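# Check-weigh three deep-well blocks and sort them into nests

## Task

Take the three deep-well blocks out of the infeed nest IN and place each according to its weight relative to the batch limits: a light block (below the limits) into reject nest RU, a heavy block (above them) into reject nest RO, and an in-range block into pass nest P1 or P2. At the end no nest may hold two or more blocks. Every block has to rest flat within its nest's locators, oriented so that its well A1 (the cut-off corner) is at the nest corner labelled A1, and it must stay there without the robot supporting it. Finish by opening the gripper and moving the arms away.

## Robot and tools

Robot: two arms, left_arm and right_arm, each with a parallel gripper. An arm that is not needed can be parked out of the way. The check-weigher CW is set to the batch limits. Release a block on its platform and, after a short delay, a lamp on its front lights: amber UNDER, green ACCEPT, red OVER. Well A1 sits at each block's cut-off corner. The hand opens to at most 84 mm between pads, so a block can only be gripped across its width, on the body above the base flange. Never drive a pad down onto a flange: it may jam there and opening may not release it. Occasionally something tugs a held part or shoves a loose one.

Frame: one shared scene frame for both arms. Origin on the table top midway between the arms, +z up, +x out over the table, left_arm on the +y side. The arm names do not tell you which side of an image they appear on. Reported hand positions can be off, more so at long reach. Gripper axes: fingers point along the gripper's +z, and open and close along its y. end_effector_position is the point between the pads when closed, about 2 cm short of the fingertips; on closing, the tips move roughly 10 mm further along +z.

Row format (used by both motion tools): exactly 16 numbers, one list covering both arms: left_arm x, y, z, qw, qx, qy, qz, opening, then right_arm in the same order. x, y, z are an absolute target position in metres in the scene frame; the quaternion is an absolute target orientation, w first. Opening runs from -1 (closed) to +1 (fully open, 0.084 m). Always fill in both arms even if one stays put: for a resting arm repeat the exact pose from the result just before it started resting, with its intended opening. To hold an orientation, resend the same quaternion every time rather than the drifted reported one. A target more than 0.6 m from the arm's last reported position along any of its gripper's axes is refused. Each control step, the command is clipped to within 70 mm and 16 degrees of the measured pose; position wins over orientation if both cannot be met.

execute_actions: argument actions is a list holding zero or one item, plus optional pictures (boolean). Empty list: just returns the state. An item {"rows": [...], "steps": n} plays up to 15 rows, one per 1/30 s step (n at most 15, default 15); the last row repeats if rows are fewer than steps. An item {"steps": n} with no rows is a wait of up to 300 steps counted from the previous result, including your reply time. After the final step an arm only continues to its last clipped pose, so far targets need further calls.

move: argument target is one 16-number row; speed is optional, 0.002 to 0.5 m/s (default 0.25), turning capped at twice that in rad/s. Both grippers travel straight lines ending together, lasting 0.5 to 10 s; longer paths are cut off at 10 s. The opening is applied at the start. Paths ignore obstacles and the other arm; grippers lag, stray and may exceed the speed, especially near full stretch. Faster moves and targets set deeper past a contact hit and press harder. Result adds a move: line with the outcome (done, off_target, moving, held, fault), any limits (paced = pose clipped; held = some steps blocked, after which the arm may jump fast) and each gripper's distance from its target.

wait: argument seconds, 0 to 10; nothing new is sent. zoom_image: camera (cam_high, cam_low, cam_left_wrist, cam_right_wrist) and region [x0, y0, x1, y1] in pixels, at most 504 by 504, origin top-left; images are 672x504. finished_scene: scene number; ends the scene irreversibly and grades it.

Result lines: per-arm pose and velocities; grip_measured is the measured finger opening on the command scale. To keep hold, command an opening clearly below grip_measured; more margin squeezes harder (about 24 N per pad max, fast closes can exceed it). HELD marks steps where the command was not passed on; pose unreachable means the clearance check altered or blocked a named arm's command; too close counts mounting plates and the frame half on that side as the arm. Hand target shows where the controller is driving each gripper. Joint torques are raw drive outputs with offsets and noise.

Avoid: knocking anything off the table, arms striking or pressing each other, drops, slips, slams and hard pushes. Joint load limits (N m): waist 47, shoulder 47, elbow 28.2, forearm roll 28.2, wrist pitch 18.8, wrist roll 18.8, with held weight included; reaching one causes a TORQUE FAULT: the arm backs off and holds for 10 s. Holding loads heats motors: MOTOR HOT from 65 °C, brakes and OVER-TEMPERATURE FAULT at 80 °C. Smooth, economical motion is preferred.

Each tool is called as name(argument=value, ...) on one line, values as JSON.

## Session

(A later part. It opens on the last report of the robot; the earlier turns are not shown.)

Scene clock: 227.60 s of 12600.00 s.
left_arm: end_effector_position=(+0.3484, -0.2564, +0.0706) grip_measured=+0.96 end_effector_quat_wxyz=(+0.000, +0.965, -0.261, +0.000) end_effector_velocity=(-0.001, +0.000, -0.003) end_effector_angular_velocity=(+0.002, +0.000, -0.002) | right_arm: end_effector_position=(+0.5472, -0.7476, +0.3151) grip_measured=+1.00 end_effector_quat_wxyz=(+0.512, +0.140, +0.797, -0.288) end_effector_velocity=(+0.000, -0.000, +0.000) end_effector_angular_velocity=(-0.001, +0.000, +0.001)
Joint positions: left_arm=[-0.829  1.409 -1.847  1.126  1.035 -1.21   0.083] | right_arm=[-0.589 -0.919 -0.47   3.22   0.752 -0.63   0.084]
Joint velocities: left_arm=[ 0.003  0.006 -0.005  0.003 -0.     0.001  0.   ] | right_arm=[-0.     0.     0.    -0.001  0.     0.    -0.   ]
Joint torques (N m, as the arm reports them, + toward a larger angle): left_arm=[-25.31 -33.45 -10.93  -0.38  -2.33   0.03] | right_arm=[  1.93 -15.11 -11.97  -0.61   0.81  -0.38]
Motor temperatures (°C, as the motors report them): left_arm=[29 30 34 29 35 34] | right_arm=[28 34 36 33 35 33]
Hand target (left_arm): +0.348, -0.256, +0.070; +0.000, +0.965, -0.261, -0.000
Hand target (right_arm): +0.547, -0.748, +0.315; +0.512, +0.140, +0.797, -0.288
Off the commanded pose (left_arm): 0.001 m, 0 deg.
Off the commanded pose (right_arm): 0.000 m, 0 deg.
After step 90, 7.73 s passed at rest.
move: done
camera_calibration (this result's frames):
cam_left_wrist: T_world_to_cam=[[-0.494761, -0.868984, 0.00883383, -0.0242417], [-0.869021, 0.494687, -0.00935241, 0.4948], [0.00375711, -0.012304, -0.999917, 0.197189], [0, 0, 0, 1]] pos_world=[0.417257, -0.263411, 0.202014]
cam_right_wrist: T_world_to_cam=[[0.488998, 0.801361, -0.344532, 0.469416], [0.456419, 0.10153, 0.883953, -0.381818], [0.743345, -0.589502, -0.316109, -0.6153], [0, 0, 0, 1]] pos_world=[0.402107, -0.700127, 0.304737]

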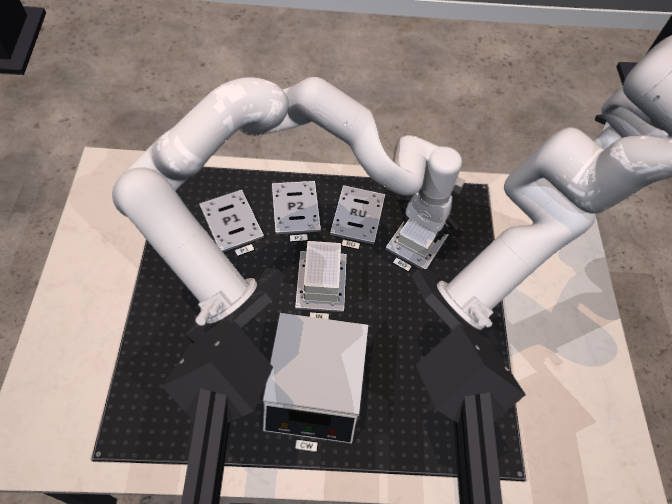

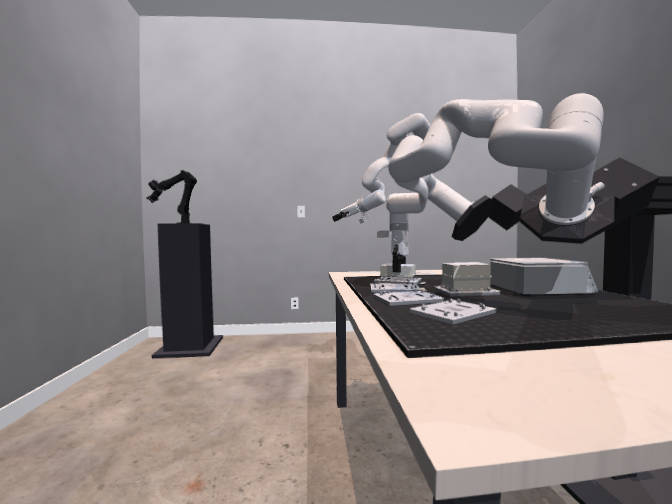

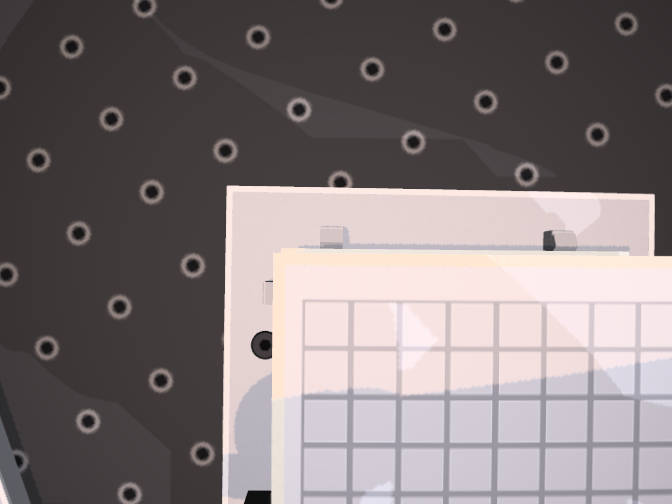

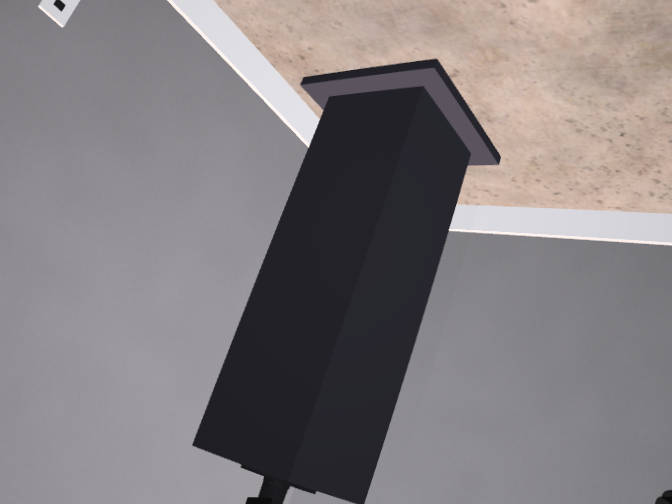

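move(target=[0.3483,-0.2567,0.059,0,0.965,-0.2622,0,-1, 0.5472,-0.7476,0.3151,0.512,0.140,0.797,-0.288,1], speed=0.015)

Scene clock: 243.20 s of 12600.00 s.
left_arm: end_effector_position=(+0.3482, -0.2567, +0.0592) grip_measured=+0.96 end_effector_quat_wxyz=(-0.000, +0.965, -0.262, -0.000) end_effector_velocity=(-0.000, -0.000, -0.002) end_effector_angular_velocity=(+0.000, -0.001, -0.001) | right_arm: end_effector_position=(+0.5472, -0.7476, +0.3151) grip_measured=+1.00 end_effector_quat_wxyz=(+0.512, +0.140, +0.797, -0.288) end_effector_velocity=(-0.000, -0.000, -0.000) end_effector_angular_velocity=(+0.000, +0.001, -0.001)
Joint positions: left_arm=[-0.812  1.433 -1.867  1.141  1.028 -1.207  0.083] | right_arm=[-0.589 -0.919 -0.47   3.22   0.752 -0.63   0.084]
Joint velocities: left_arm=[ 0.002  0.005 -0.005  0.002 -0.     0.001  0.   ] | right_arm=[-0.001  0.    -0.     0.001 -0.001 -0.001  0.   ]
Joint torques (N m, as the arm reports them, + toward a larger angle): left_arm=[-25.42 -33.57 -10.85  -0.49  -2.29   0.05] | right_arm=[  1.22 -15.3  -12.43  -0.57   0.85  -0.28]
Motor temperatures (°C, as the motors report them): left_arm=[29 30 34 29 35 34] | right_arm=[28 34 36 33 35 33]
Hand target (left_arm): +0.348, -0.257, +0.059; +0.000, +0.965, -0.262, -0.000
Hand target (right_arm): +0.547, -0.748, +0.315; +0.512, +0.140, +0.797, -0.288
Off the commanded pose (left_arm): 0.000 m, 0 deg.
Off the commanded pose (right_arm): 0.000 m, 0 deg.
After step 90, 11.57 s passed at rest.
move: done
camera_calibration (this result's frames):
cam_left_wrist: T_world_to_cam=[[-0.497784, -0.867263, 0.00815964, -0.0229897], [-0.867293, 0.497718, -0.00888997, 0.494763], [0.00364874, -0.0115021, -0.999927, 0.186037], [0, 0, 0, 1]] pos_world=[0.416982, -0.264051, 0.19061]
cam_right_wrist: T_world_to_cam=[[0.488998, 0.801361, -0.344532, 0.469416], [0.456419, 0.10153, 0.883953, -0.381818], [0.743345, -0.589502, -0.316109, -0.6153], [0, 0, 0, 1]] pos_world=[0.402107, -0.700127, 0.304737]

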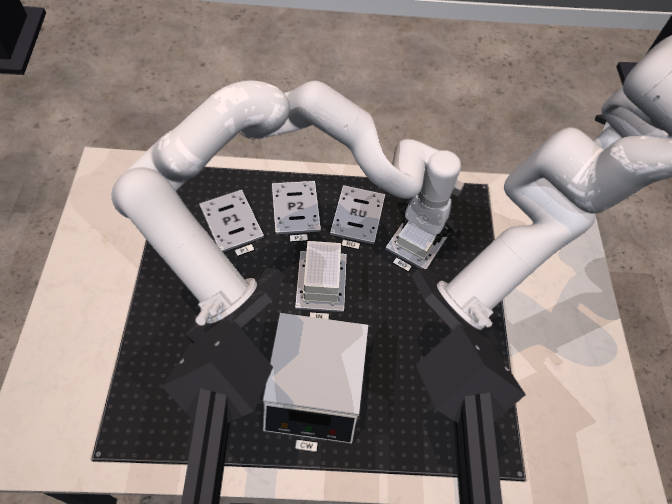

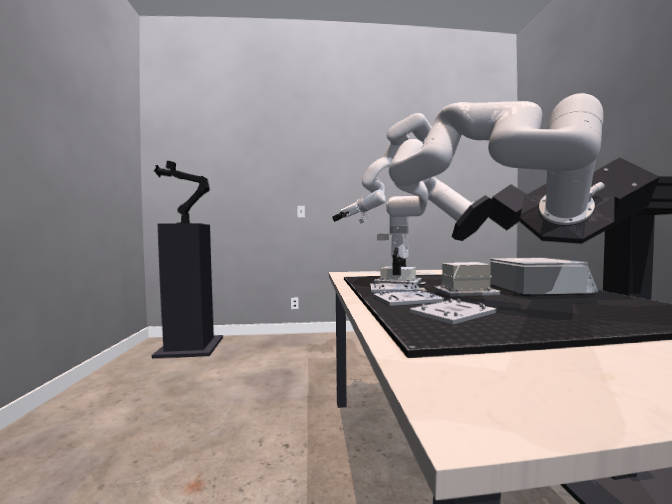

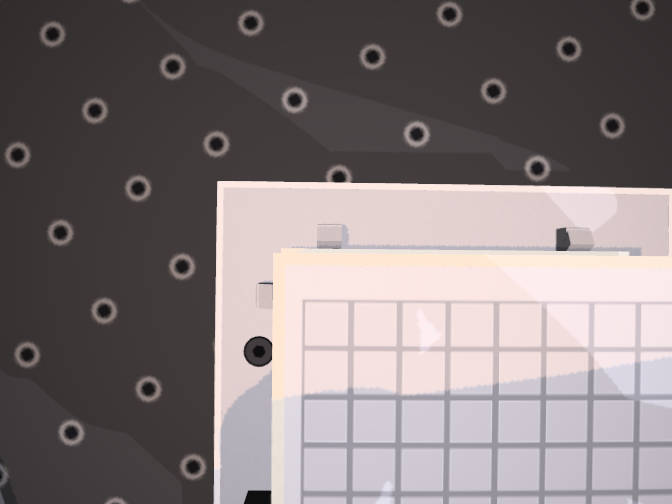

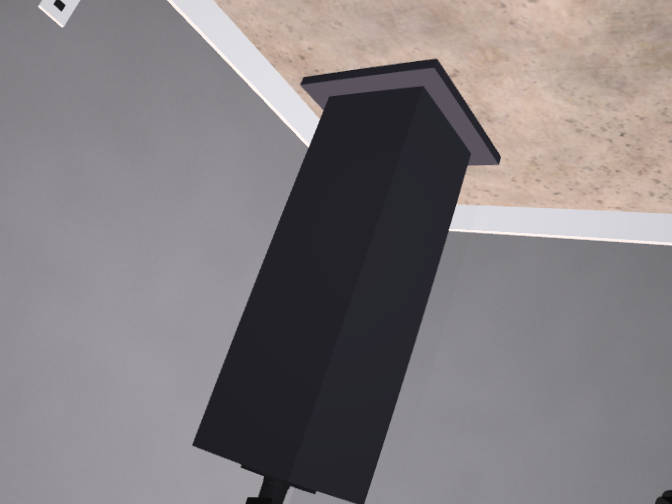

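move(target=[0.3483,-0.2567,0.051,0,0.965,-0.2622,0,-1, 0.5472,-0.7476,0.3151,0.512,0.140,0.797,-0.288,1], speed=0.008)

Scene clock: 255.53 s of 12600.00 s.
left_arm: end_effector_position=(+0.3486, -0.2573, +0.0530) grip_measured=+0.96 end_effector_quat_wxyz=(+0.000, +0.965, -0.262, +0.001) end_effector_velocity=(+0.003, -0.001, -0.007) end_effector_angular_velocity=(-0.009, +0.003, +0.008) | right_arm: end_effector_position=(+0.5472, -0.7476, +0.3151) grip_measured=+1.00 end_effector_quat_wxyz=(+0.512, +0.140, +0.797, -0.288) end_effector_velocity=(+0.000, -0.001, +0.001) end_effector_angular_velocity=(-0.002, -0.001, -0.001)
Joint positions: left_arm=[-0.802  1.446 -1.88   1.151  1.023 -1.206  0.083] | right_arm=[-0.589 -0.919 -0.47   3.22   0.752 -0.63   0.084]
Joint velocities: left_arm=[ 0.015  0.011 -0.014  0.009 -0.014 -0.001  0.002] | right_arm=[-0.    -0.    -0.     0.     0.002 -0.001 -0.   ]
Joint torques (N m, as the arm reports them, + toward a larger angle): left_arm=[-14.83 -24.21 -13.07   1.49  -4.23   0.08] | right_arm=[  1.79 -14.9  -12.54  -0.68   0.78  -0.32]
Motor temperatures (°C, as the motors report them): left_arm=[29 30 34 29 35 34] | right_arm=[28 34 36 33 35 33]
Hand target (left_arm): +0.348, -0.257, +0.051; +0.000, +0.965, -0.262, -0.000
Hand target (right_arm): +0.547, -0.748, +0.315; +0.512, +0.140, +0.797, -0.288
Off the commanded pose (left_arm): 0.002 m, 0 deg.
Off the commanded pose (right_arm): 0.000 m, 0 deg.
After step 90, 8.10 s passed at rest.
move: done
camera_calibration (this result's frames):
cam_left_wrist: T_world_to_cam=[[-0.49775, -0.867281, 0.00826833, -0.0232946], [-0.867305, 0.497661, -0.0107927, 0.495494], [0.00524549, -0.0125432, -0.999908, 0.178993], [0, 0, 0, 1]] pos_world=[0.417211, -0.264546, 0.184517]
cam_right_wrist: T_world_to_cam=[[0.488998, 0.801361, -0.344532, 0.469416], [0.456419, 0.10153, 0.883953, -0.381819], [0.743345, -0.589502, -0.316109, -0.6153], [0, 0, 0, 1]] pos_world=[0.402107, -0.700127, 0.304737]

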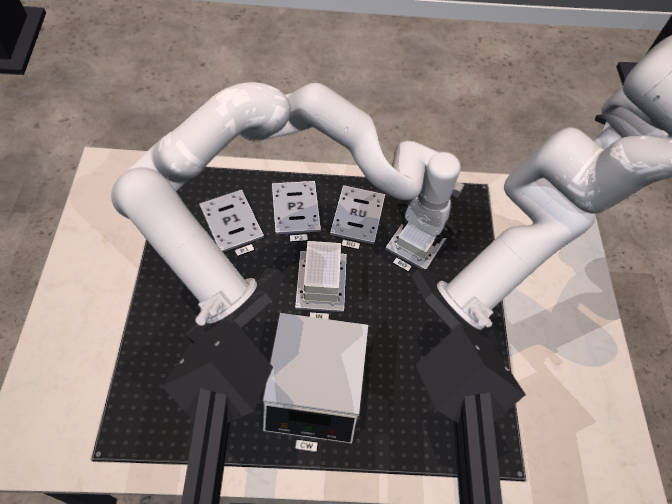

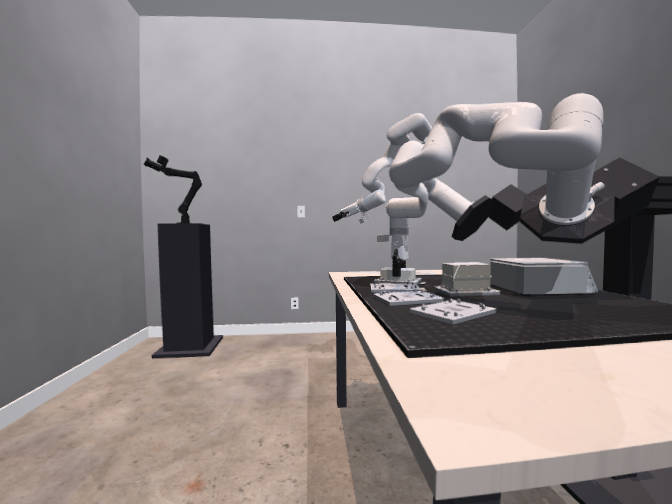

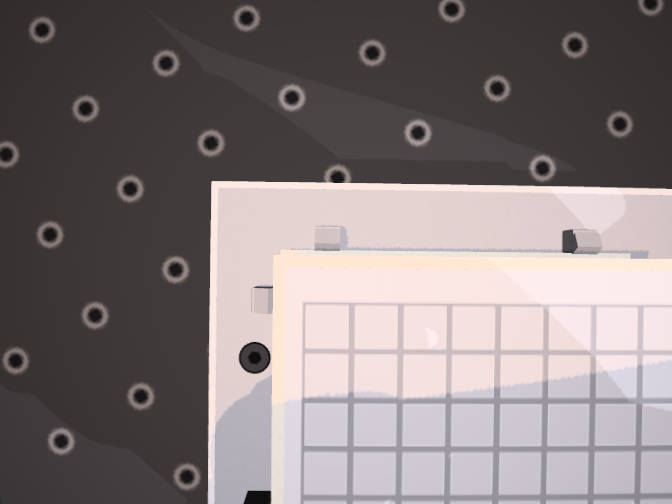

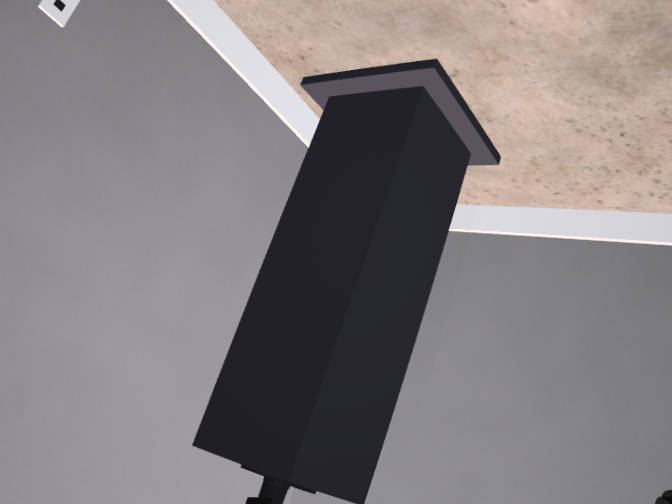

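execute_actions(actions=[])

Scene clock: 268.83 s of 12600.00 s.
left_arm: end_effector_position=(+0.3484, -0.2568, +0.0512) grip_measured=+0.96 end_effector_quat_wxyz=(+0.000, +0.965, -0.262, +0.000) end_effector_velocity=(-0.000, -0.000, +0.000) end_effector_angular_velocity=(+0.000, -0.002, -0.002) | right_arm: end_effector_position=(+0.5472, -0.7476, +0.3151) grip_measured=+1.00 end_effector_quat_wxyz=(+0.512, +0.140, +0.797, -0.288) end_effector_velocity=(+0.000, +0.000, +0.000) end_effector_angular_velocity=(-0.002, -0.000, +0.002)
Joint positions: left_arm=[-0.799  1.449 -1.881  1.152  1.022 -1.206  0.083] | right_arm=[-0.589 -0.919 -0.47   3.22   0.752 -0.63   0.084]
Joint velocities: left_arm=[-0.002  0.     0.     0.001  0.001  0.001 -0.   ] | right_arm=[-0.    -0.     0.    -0.003  0.001  0.     0.   ]
Joint torques (N m, as the arm reports them, + toward a larger angle): left_arm=[-10.73 -17.63  -5.35  -0.1   -0.02  -0.16] | right_arm=[  1.63 -14.96 -12.4   -0.71   0.97   0.02]
Motor temperatures (°C, as the motors report them): left_arm=[29 30 33 29 35 34] | right_arm=[28 34 36 33 35 33]
Hand target (left_arm): +0.348, -0.257, +0.051; +0.000, +0.965, -0.262, -0.000
Hand target (right_arm): +0.547, -0.748, +0.315; +0.512, +0.140, +0.797, -0.288
Off the commanded pose (left_arm): 0.000 m, 0 deg.
Off the commanded pose (right_arm): 0.000 m, 0 deg.
Steps of this call (steps 1 to 90: nothing new was sent; then 10.30 s passed at rest). Readings (end_effector_position):
1: left_arm (+0.3487, -0.2573, +0.0527) | right_arm (+0.5472, -0.7476, +0.3151)
2: left_arm (+0.3488, -0.2574, +0.0525) | right_arm (+0.5472, -0.7476, +0.3151)
4: left_arm (+0.3489, -0.2574, +0.0523) | right_arm (+0.5472, -0.7476, +0.3151)
8: left_arm (+0.3489, -0.2574, +0.0520) | right_arm (+0.5472, -0.7476, +0.3151)
90: the state above
camera_calibration (this result's frames):
cam_left_wrist: T_world_to_cam=[[-0.497716, -0.8673, 0.00834729, -0.0230234], [-0.86733, 0.497643, -0.00950649, 0.494997], [0.00409101, -0.0119714, -0.99992, 0.17779], [0, 0, 0, 1]] pos_world=[0.417139, -0.264171, 0.182674]
cam_right_wrist: T_world_to_cam=[[0.488998, 0.801361, -0.344532, 0.469416], [0.456419, 0.10153, 0.883953, -0.381818], [0.743345, -0.589502, -0.316109, -0.6153], [0, 0, 0, 1]] pos_world=[0.402107, -0.700127, 0.304737]

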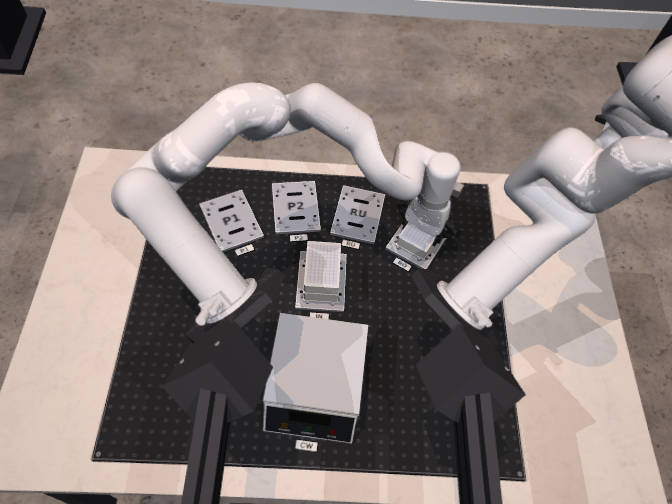

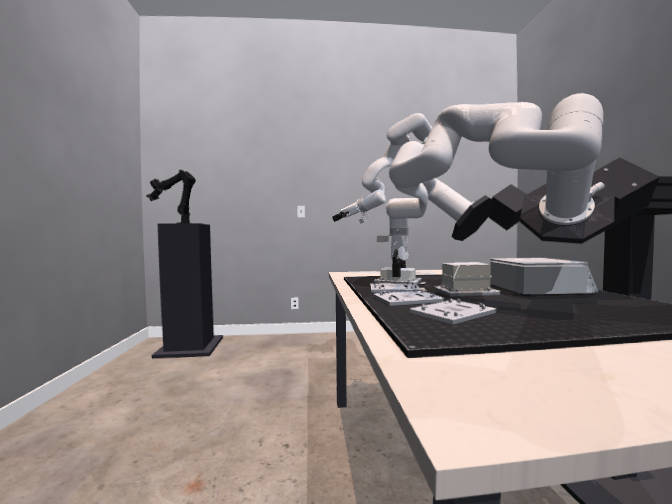

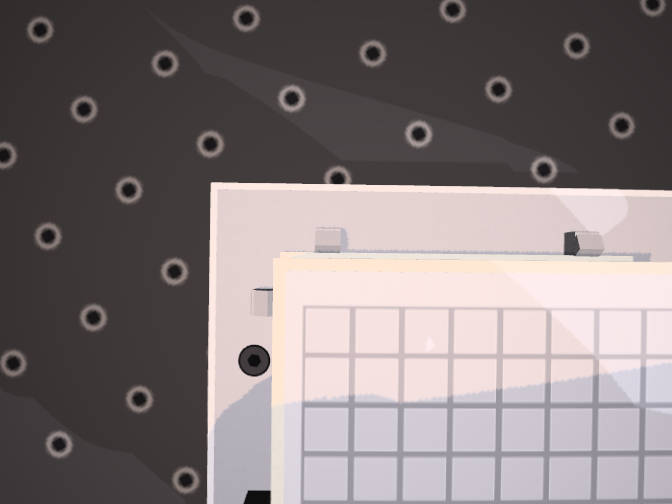

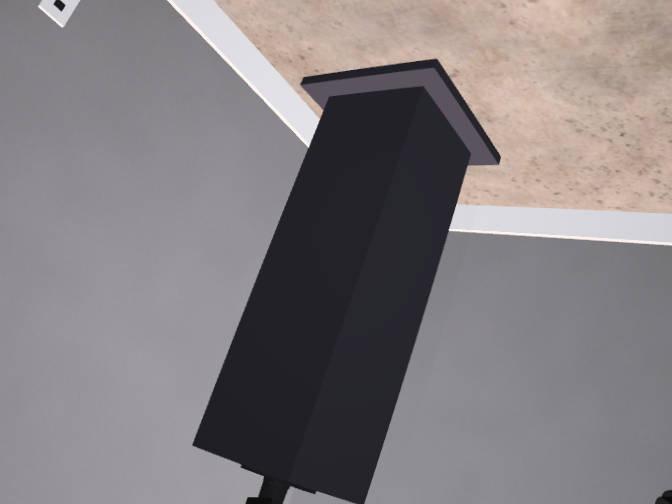

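Last reading shows it seated flat (gripper was slightly tilted). Release, lift, inspect.

move(target=[0.3483,-0.2567,0.054,0,0.965,-0.2622,0,1, 0.5472,-0.7476,0.3151,0.512,0.140,0.797,-0.288,1], speed=0.01)

move(target=[0.3483,-0.2567,0.10,0,0.965,-0.2622,0,1, 0.5472,-0.7476,0.3151,0.512,0.140,0.797,-0.288,1], speed=0.04)

move(target=[0.26,-0.22,0.2,0,0.965,-0.2622,0,1, 0.5472,-0.7476,0.3151,0.512,0.140,0.797,-0.288,1], speed=0.15)

move(target=[0.198,-0.0006,0.15,0,1,-0.006,0,1, 0.5472,-0.7476,0.3151,0.512,0.140,0.797,-0.288,1], speed=0.2)

move(target=[0.198,-0.0006,0.120,0,1,-0.006,0,1, 0.5472,-0.7476,0.3151,0.512,0.140,0.797,-0.288,1], speed=0.04)

Scene clock: 286.73 s of 12600.00 s.
left_arm: end_effector_position=(+0.3479, -0.2564, +0.0535) grip_measured=+1.00 end_effector_quat_wxyz=(-0.000, +0.965, -0.262, -0.000) end_effector_velocity=(+0.001, -0.003, +0.004) end_effector_angular_velocity=(-0.006, -0.004, -0.001) | right_arm: end_effector_position=(+0.5472, -0.7476, +0.3151) grip_measured=+1.00 end_effector_quat_wxyz=(+0.512, +0.140, +0.797, -0.288) end_effector_velocity=(-0.000, -0.000, -0.000) end_effector_angular_velocity=(+0.001, +0.000, +0.000)
Joint positions: left_arm=[-0.803  1.443 -1.875  1.148  1.024 -1.206  0.084] | right_arm=[-0.589 -0.919 -0.47   3.22   0.752 -0.63   0.084]
Joint velocities: left_arm=[-0.006 -0.002 -0.001 -0.001 -0.002  0.001  0.   ] | right_arm=[-0.001 -0.    -0.    -0.001 -0.001  0.001  0.   ]
Joint torques (N m, as the arm reports them, + toward a larger angle): left_arm=[-24.31 -31.71 -10.38  -0.57  -2.06   0.05] | right_arm=[  0.82 -15.03 -12.11  -0.77   1.19  -0.18]
Motor temperatures (°C, as the motors report them): left_arm=[29 30 33 29 35 34] | right_arm=[28 34 36 33 35 33]
Hand target (left_arm): +0.348, -0.257, +0.054; -0.000, +0.965, -0.262, +0.000
Hand target (right_arm): +0.547, -0.748, +0.315; +0.512, +0.140, +0.797, -0.288
Off the commanded pose (left_arm): 0.001 m, 0 deg.
Off the commanded pose (right_arm): 0.000 m, 0 deg.
After step 90, 14.00 s passed at rest.
move: done
camera_calibration (this result's frames):
cam_left_wrist: T_world_to_cam=[[-0.497944, -0.867176, 0.00765513, -0.0227051], [-0.867204, 0.497889, -0.00801329, 0.494291], [0.00313752, -0.0106287, -0.999939, 0.180728], [0, 0, 0, 1]] pos_world=[0.416778, -0.26387, 0.184852]
cam_right_wrist: T_world_to_cam=[[0.488998, 0.801361, -0.344532, 0.469416], [0.456419, 0.10153, 0.883953, -0.381819], [0.743345, -0.589502, -0.316109, -0.6153], [0, 0, 0, 1]] pos_world=[0.402107, -0.700127, 0.304737]

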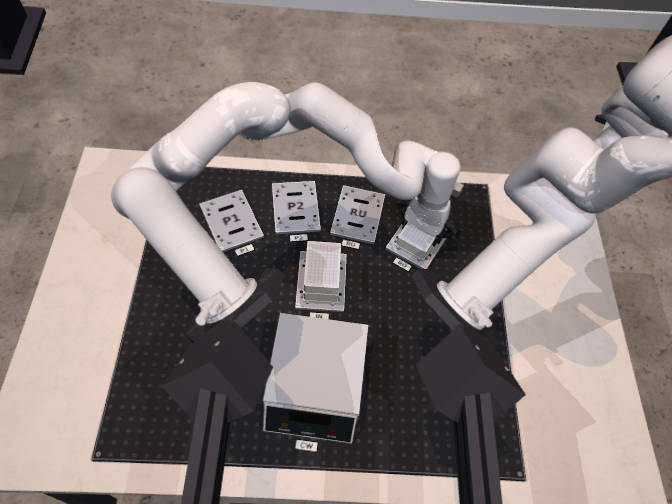

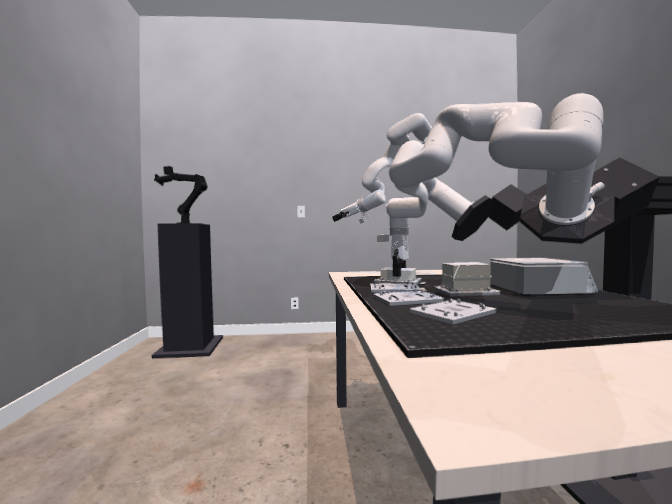

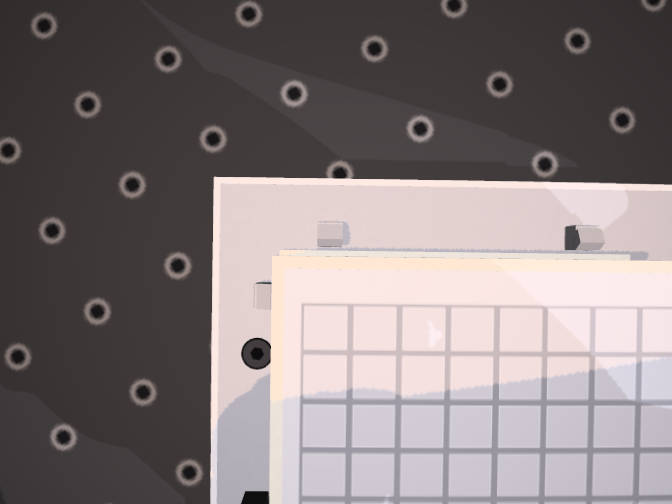

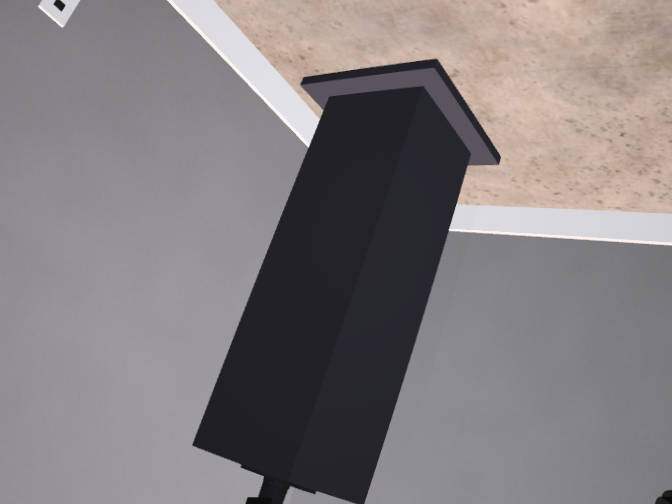

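Scene clock: 288.30 s of 12600.00 s.
left_arm: end_effector_position=(+0.3482, -0.2566, +0.0996) grip_measured=+1.00 end_effector_quat_wxyz=(-0.000, +0.965, -0.262, -0.000) end_effector_velocity=(-0.001, -0.000, +0.002) end_effector_angular_velocity=(-0.002, +0.001, -0.001) | right_arm: end_effector_position=(+0.5472, -0.7476, +0.3151) grip_measured=+1.00 end_effector_quat_wxyz=(+0.512, +0.140, +0.797, -0.288) end_effector_velocity=(+0.000, +0.000, +0.000) end_effector_angular_velocity=(-0.001, -0.001, +0.002)
Joint positions: left_arm=[-0.874  1.359 -1.811  1.083  1.06  -1.203  0.084] | right_arm=[-0.589 -0.919 -0.47   3.22   0.752 -0.63   0.084]
Joint velocities: left_arm=[-0.003 -0.004  0.003 -0.004 -0.     0.001  0.   ] | right_arm=[ 0.001 -0.    -0.    -0.002  0.001  0.001  0.   ]
Joint torques (N m, as the arm reports them, + toward a larger angle): left_arm=[-24.21 -32.51 -11.28  -0.43  -2.13  -0.01] | right_arm=[  1.09 -15.07 -12.12  -0.73   0.82  -0.24]
Motor temperatures (°C, as the motors report them): left_arm=[29 30 33 29 35 34] | right_arm=[28 34 36 33 35 33]
Hand target (left_arm): +0.348, -0.257, +0.100; -0.000, +0.965, -0.262, +0.000
Hand target (right_arm): +0.547, -0.748, +0.315; +0.512, +0.140, +0.797, -0.288
Off the commanded pose (left_arm): 0.000 m, 0 deg.
Off the commanded pose (right_arm): 0.000 m, 0 deg.
move: done
camera_calibration (this result's frames):
cam_left_wrist: T_world_to_cam=[[-0.497724, -0.867299, 0.00789152, -0.0232433], [-0.867327, 0.497659, -0.0089318, 0.495099], [0.00381926, -0.0112901, -0.999929, 0.226475], [0, 0, 0, 1]] pos_world=[0.416979, -0.263992, 0.231064]
cam_right_wrist: T_world_to_cam=[[0.488998, 0.801361, -0.344532, 0.469416], [0.456419, 0.10153, 0.883953, -0.381818], [0.743345, -0.589502, -0.316109, -0.615301], [0, 0, 0, 1]] pos_world=[0.402107, -0.700127, 0.304737]

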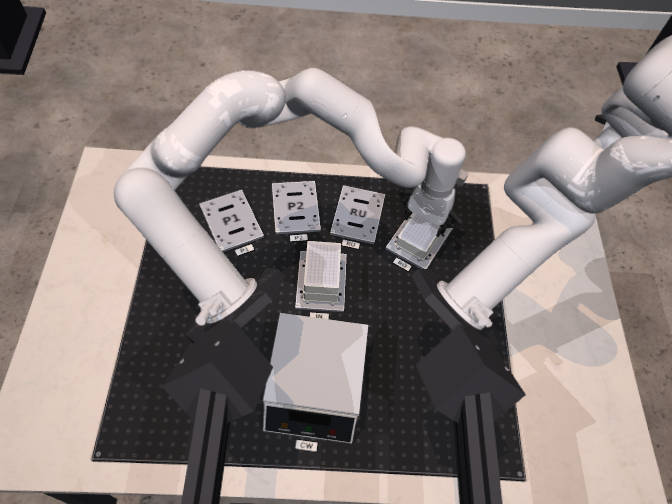

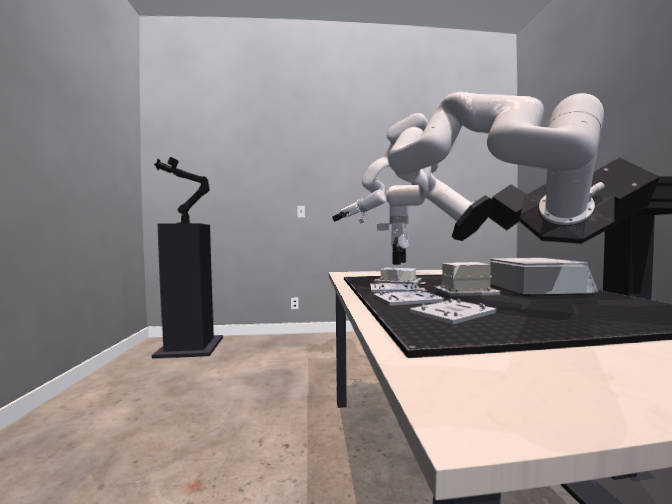

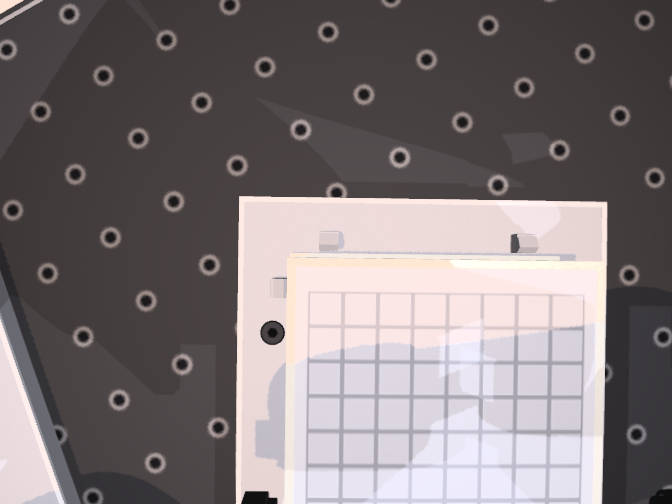

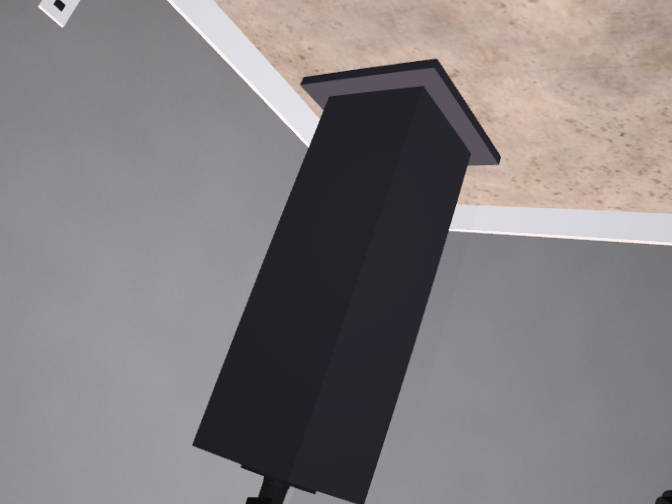

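Scene clock: 289.83 s of 12600.00 s.
left_arm: end_effector_position=(+0.2603, -0.2196, +0.1994) grip_measured=+1.00 end_effector_quat_wxyz=(-0.000, +0.965, -0.262, +0.000) end_effector_velocity=(-0.001, +0.001, +0.002) end_effector_angular_velocity=(-0.001, -0.000, -0.000) | right_arm: end_effector_position=(+0.5472, -0.7476, +0.3151) grip_measured=+1.00 end_effector_quat_wxyz=(+0.512, +0.140, +0.797, -0.288) end_effector_velocity=(-0.000, +0.000, -0.000) end_effector_angular_velocity=(+0.001, +0.001, -0.000)
Joint positions: left_arm=[-1.104  1.109 -1.431  0.956  1.066 -1.38   0.084] | right_arm=[-0.589 -0.919 -0.47   3.22   0.752 -0.63   0.084]
Joint velocities: left_arm=[-0.004 -0.004  0.005 -0.002 -0.    -0.002 -0.   ] | right_arm=[-0.001  0.     0.     0.    -0.002  0.001  0.   ]
Joint torques (N m, as the arm reports them, + toward a larger angle): left_arm=[-21.28 -31.67 -13.49  -0.37  -2.15   0.05] | right_arm=[  2.07 -15.55 -12.11  -0.6    0.82  -0.27]
Motor temperatures (°C, as the motors report them): left_arm=[29 30 33 29 35 34] | right_arm=[28 34 36 33 35 33]
Hand target (left_arm): +0.260, -0.220, +0.200; -0.000, +0.965, -0.262, +0.000
Hand target (right_arm): +0.547, -0.748, +0.315; +0.512, +0.140, +0.797, -0.288
Off the commanded pose (left_arm): 0.001 m, 0 deg.
Off the commanded pose (right_arm): 0.000 m, 0 deg.
move: done
camera_calibration (this result's frames):
cam_left_wrist: T_world_to_cam=[[-0.497486, -0.867436, 0.0078565, -0.0358283], [-0.867463, 0.497418, -0.00914092, 0.40136], [0.0040212, -0.0113627, -0.999927, 0.326958], [0, 0, 0, 1]] pos_world=[0.329026, -0.227008, 0.330885]
cam_right_wrist: T_world_to_cam=[[0.488998, 0.801361, -0.344532, 0.469416], [0.456419, 0.10153, 0.883953, -0.381818], [0.743345, -0.589502, -0.316109, -0.6153], [0, 0, 0, 1]] pos_world=[0.402107, -0.700127, 0.304737]

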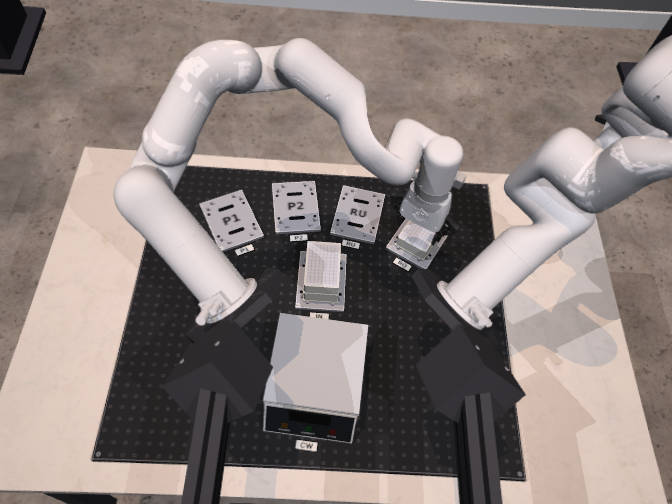

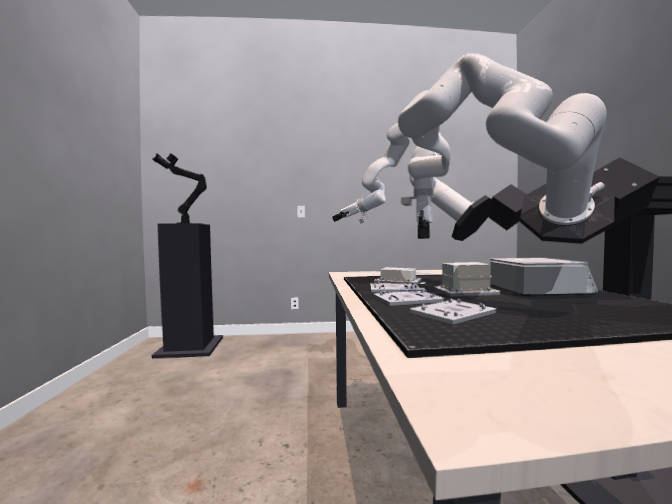

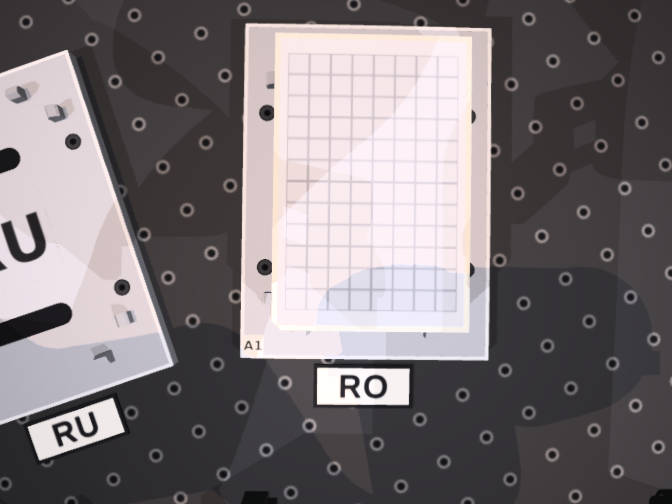

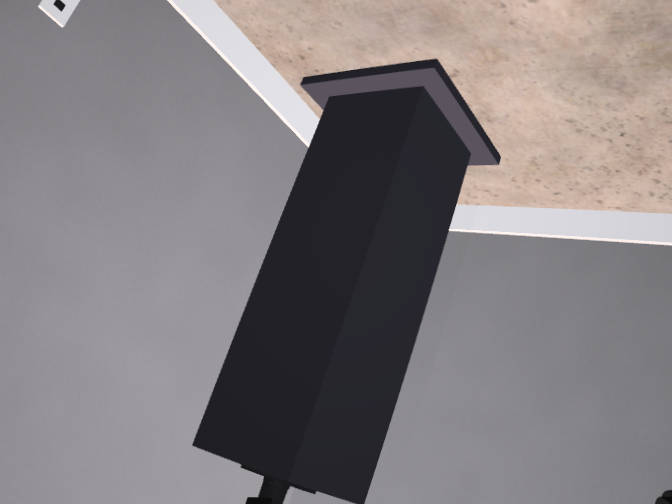

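Scene clock: 291.77 s of 12600.00 s.
left_arm: end_effector_position=(+0.1985, -0.0009, +0.1500) grip_measured=+1.00 end_effector_quat_wxyz=(+0.000, +1.000, -0.006, -0.000) end_effector_velocity=(+0.000, +0.003, -0.001) end_effector_angular_velocity=(-0.003, -0.004, +0.005) | right_arm: end_effector_position=(+0.5472, -0.7476, +0.3151) grip_measured=+1.00 end_effector_quat_wxyz=(+0.512, +0.140, +0.797, -0.288) end_effector_velocity=(-0.000, +0.000, -0.000) end_effector_angular_velocity=(+0.001, +0.001, +0.001)
Joint positions: left_arm=[-0.928  0.619 -0.577  1.351  0.893 -2.285  0.084] | right_arm=[-0.589 -0.919 -0.47   3.22   0.752 -0.63   0.084]
Joint velocities: left_arm=[ 0.005 -0.008  0.012  0.014 -0.    -0.013 -0.   ] | right_arm=[ 0.     0.     0.     0.    -0.002 -0.     0.   ]
Joint torques (N m, as the arm reports them, + toward a larger angle): left_arm=[-14.23 -18.45  -7.32  -0.54  -2.15   0.13] | right_arm=[  1.26 -15.39 -12.35  -0.32   0.96  -0.26]
Motor temperatures (°C, as the motors report them): left_arm=[29 30 33 29 35 34] | right_arm=[28 34 36 33 35 33]
Hand target (left_arm): +0.198, -0.001, +0.150; +0.000, +1.000, -0.006, -0.000
Hand target (right_arm): +0.547, -0.748, +0.315; +0.512, +0.140, +0.797, -0.288
Off the commanded pose (left_arm): 0.001 m, 0 deg.
Off the commanded pose (right_arm): 0.000 m, 0 deg.
move: done
camera_calibration (this result's frames):
cam_left_wrist: T_world_to_cam=[[-0.00321373, -0.999957, 0.00864497, 0.0251878], [-0.999962, 0.00314325, -0.00815344, 0.264268], [0.00812592, -0.00867084, -0.999929, 0.279438], [0, 0, 0, 1]] pos_world=[0.262068, 0.0267791, 0.281355]
cam_right_wrist: T_world_to_cam=[[0.488998, 0.801361, -0.344532, 0.469416], [0.456419, 0.10153, 0.883953, -0.381819], [0.743345, -0.589502, -0.316109, -0.6153], [0, 0, 0, 1]] pos_world=[0.402107, -0.700127, 0.304737]

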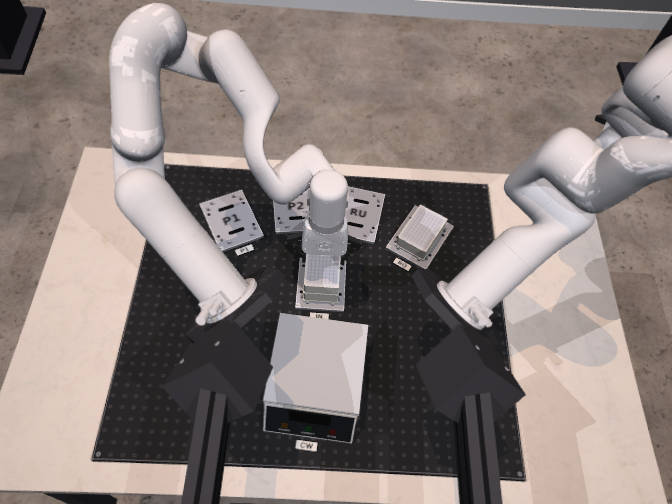

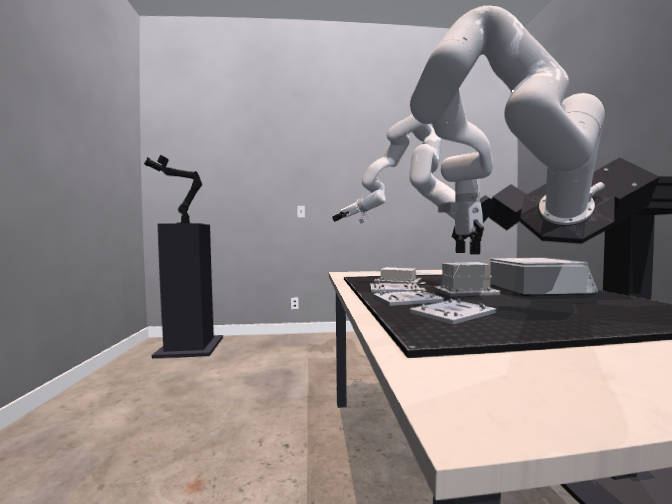

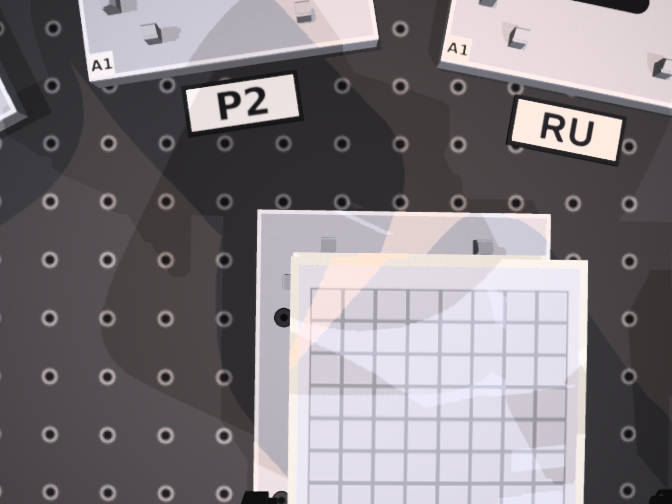

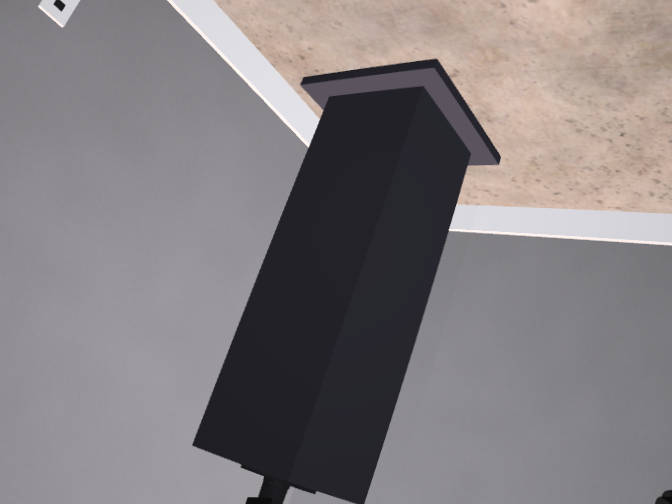

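Scene clock: 292.90 s of 12600.00 s.
left_arm: end_effector_position=(+0.1980, -0.0007, +0.1203) grip_measured=+1.00 end_effector_quat_wxyz=(+0.000, +1.000, -0.006, -0.000) end_effector_velocity=(-0.000, -0.001, -0.002) end_effector_angular_velocity=(-0.003, -0.001, -0.001) | right_arm: end_effector_position=(+0.5472, -0.7476, +0.3151) grip_measured=+1.00 end_effector_quat_wxyz=(+0.512, +0.140, +0.797, -0.288) end_effector_velocity=(-0.000, -0.000, +0.000) end_effector_angular_velocity=(-0.003, +0.001, +0.002)
Joint positions: left_arm=[-0.842  0.695 -0.608  1.473  0.892 -2.344  0.084] | right_arm=[-0.589 -0.919 -0.47   3.22   0.752 -0.63   0.084]
Joint velocities: left_arm=[ 0.005  0.007 -0.004  0.011 -0.002 -0.005  0.   ] | right_arm=[-0.001  0.     0.    -0.002  0.001 -0.001  0.   ]
Joint torques (N m, as the arm reports them, + toward a larger angle): left_arm=[-14.45 -19.3   -5.3   -0.56  -2.23   0.07] | right_arm=[  1.82 -15.61 -12.05  -0.4    0.82   0.  ]
Motor temperatures (°C, as the motors report them): left_arm=[29 30 33 29 35 34] | right_arm=[28 34 36 33 35 33]
Hand target (left_arm): +0.198, -0.001, +0.120; +0.000, +1.000, -0.006, -0.000
Hand target (right_arm): +0.547, -0.748, +0.315; +0.512, +0.140, +0.797, -0.288
Off the commanded pose (left_arm): 0.000 m, 0 deg.
Off the commanded pose (right_arm): 0.000 m, 0 deg.
move: done
camera_calibration (this result's frames):
cam_left_wrist: T_world_to_cam=[[-0.00239174, -0.999962, 0.00841775, 0.0255368], [-0.999958, 0.00231702, -0.00887583, 0.26357], [0.00885598, -0.00843863, -0.999925, 0.249667], [0, 0, 0, 1]] pos_world=[0.261409, 0.027032, 0.251772]
cam_right_wrist: T_world_to_cam=[[0.488998, 0.801361, -0.344532, 0.469416], [0.456419, 0.10153, 0.883953, -0.381818], [0.743345, -0.589502, -0.316109, -0.6153], [0, 0, 0, 1]] pos_world=[0.402107, -0.700127, 0.304737]

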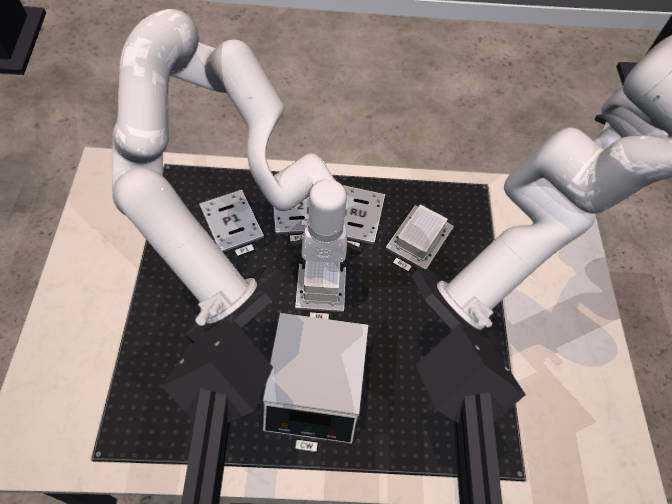

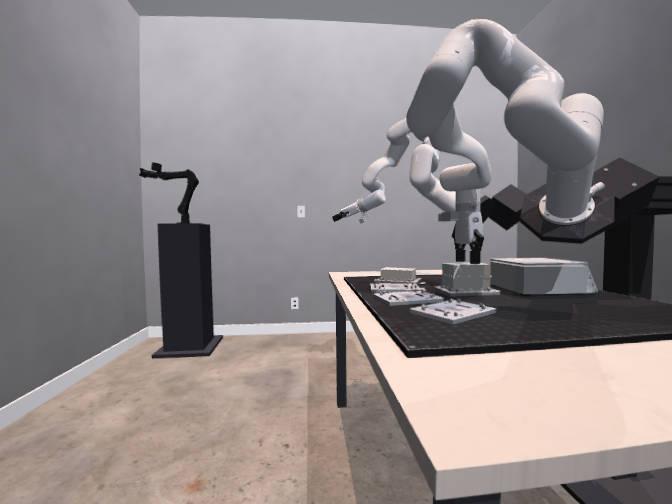

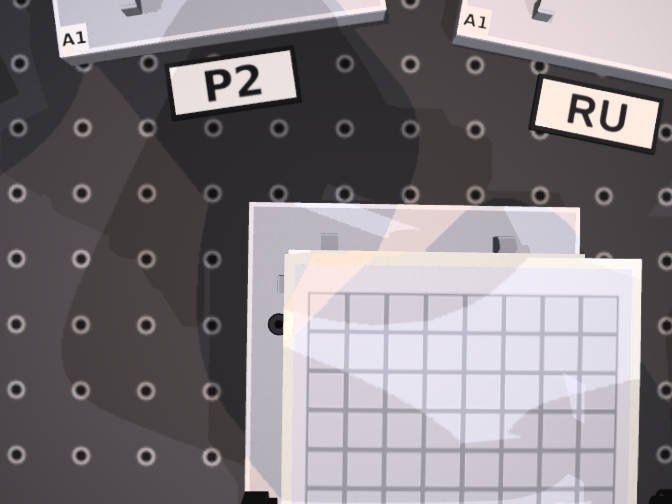

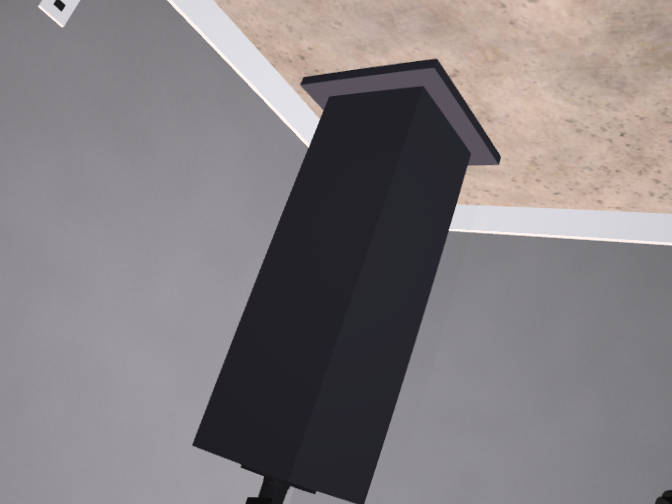

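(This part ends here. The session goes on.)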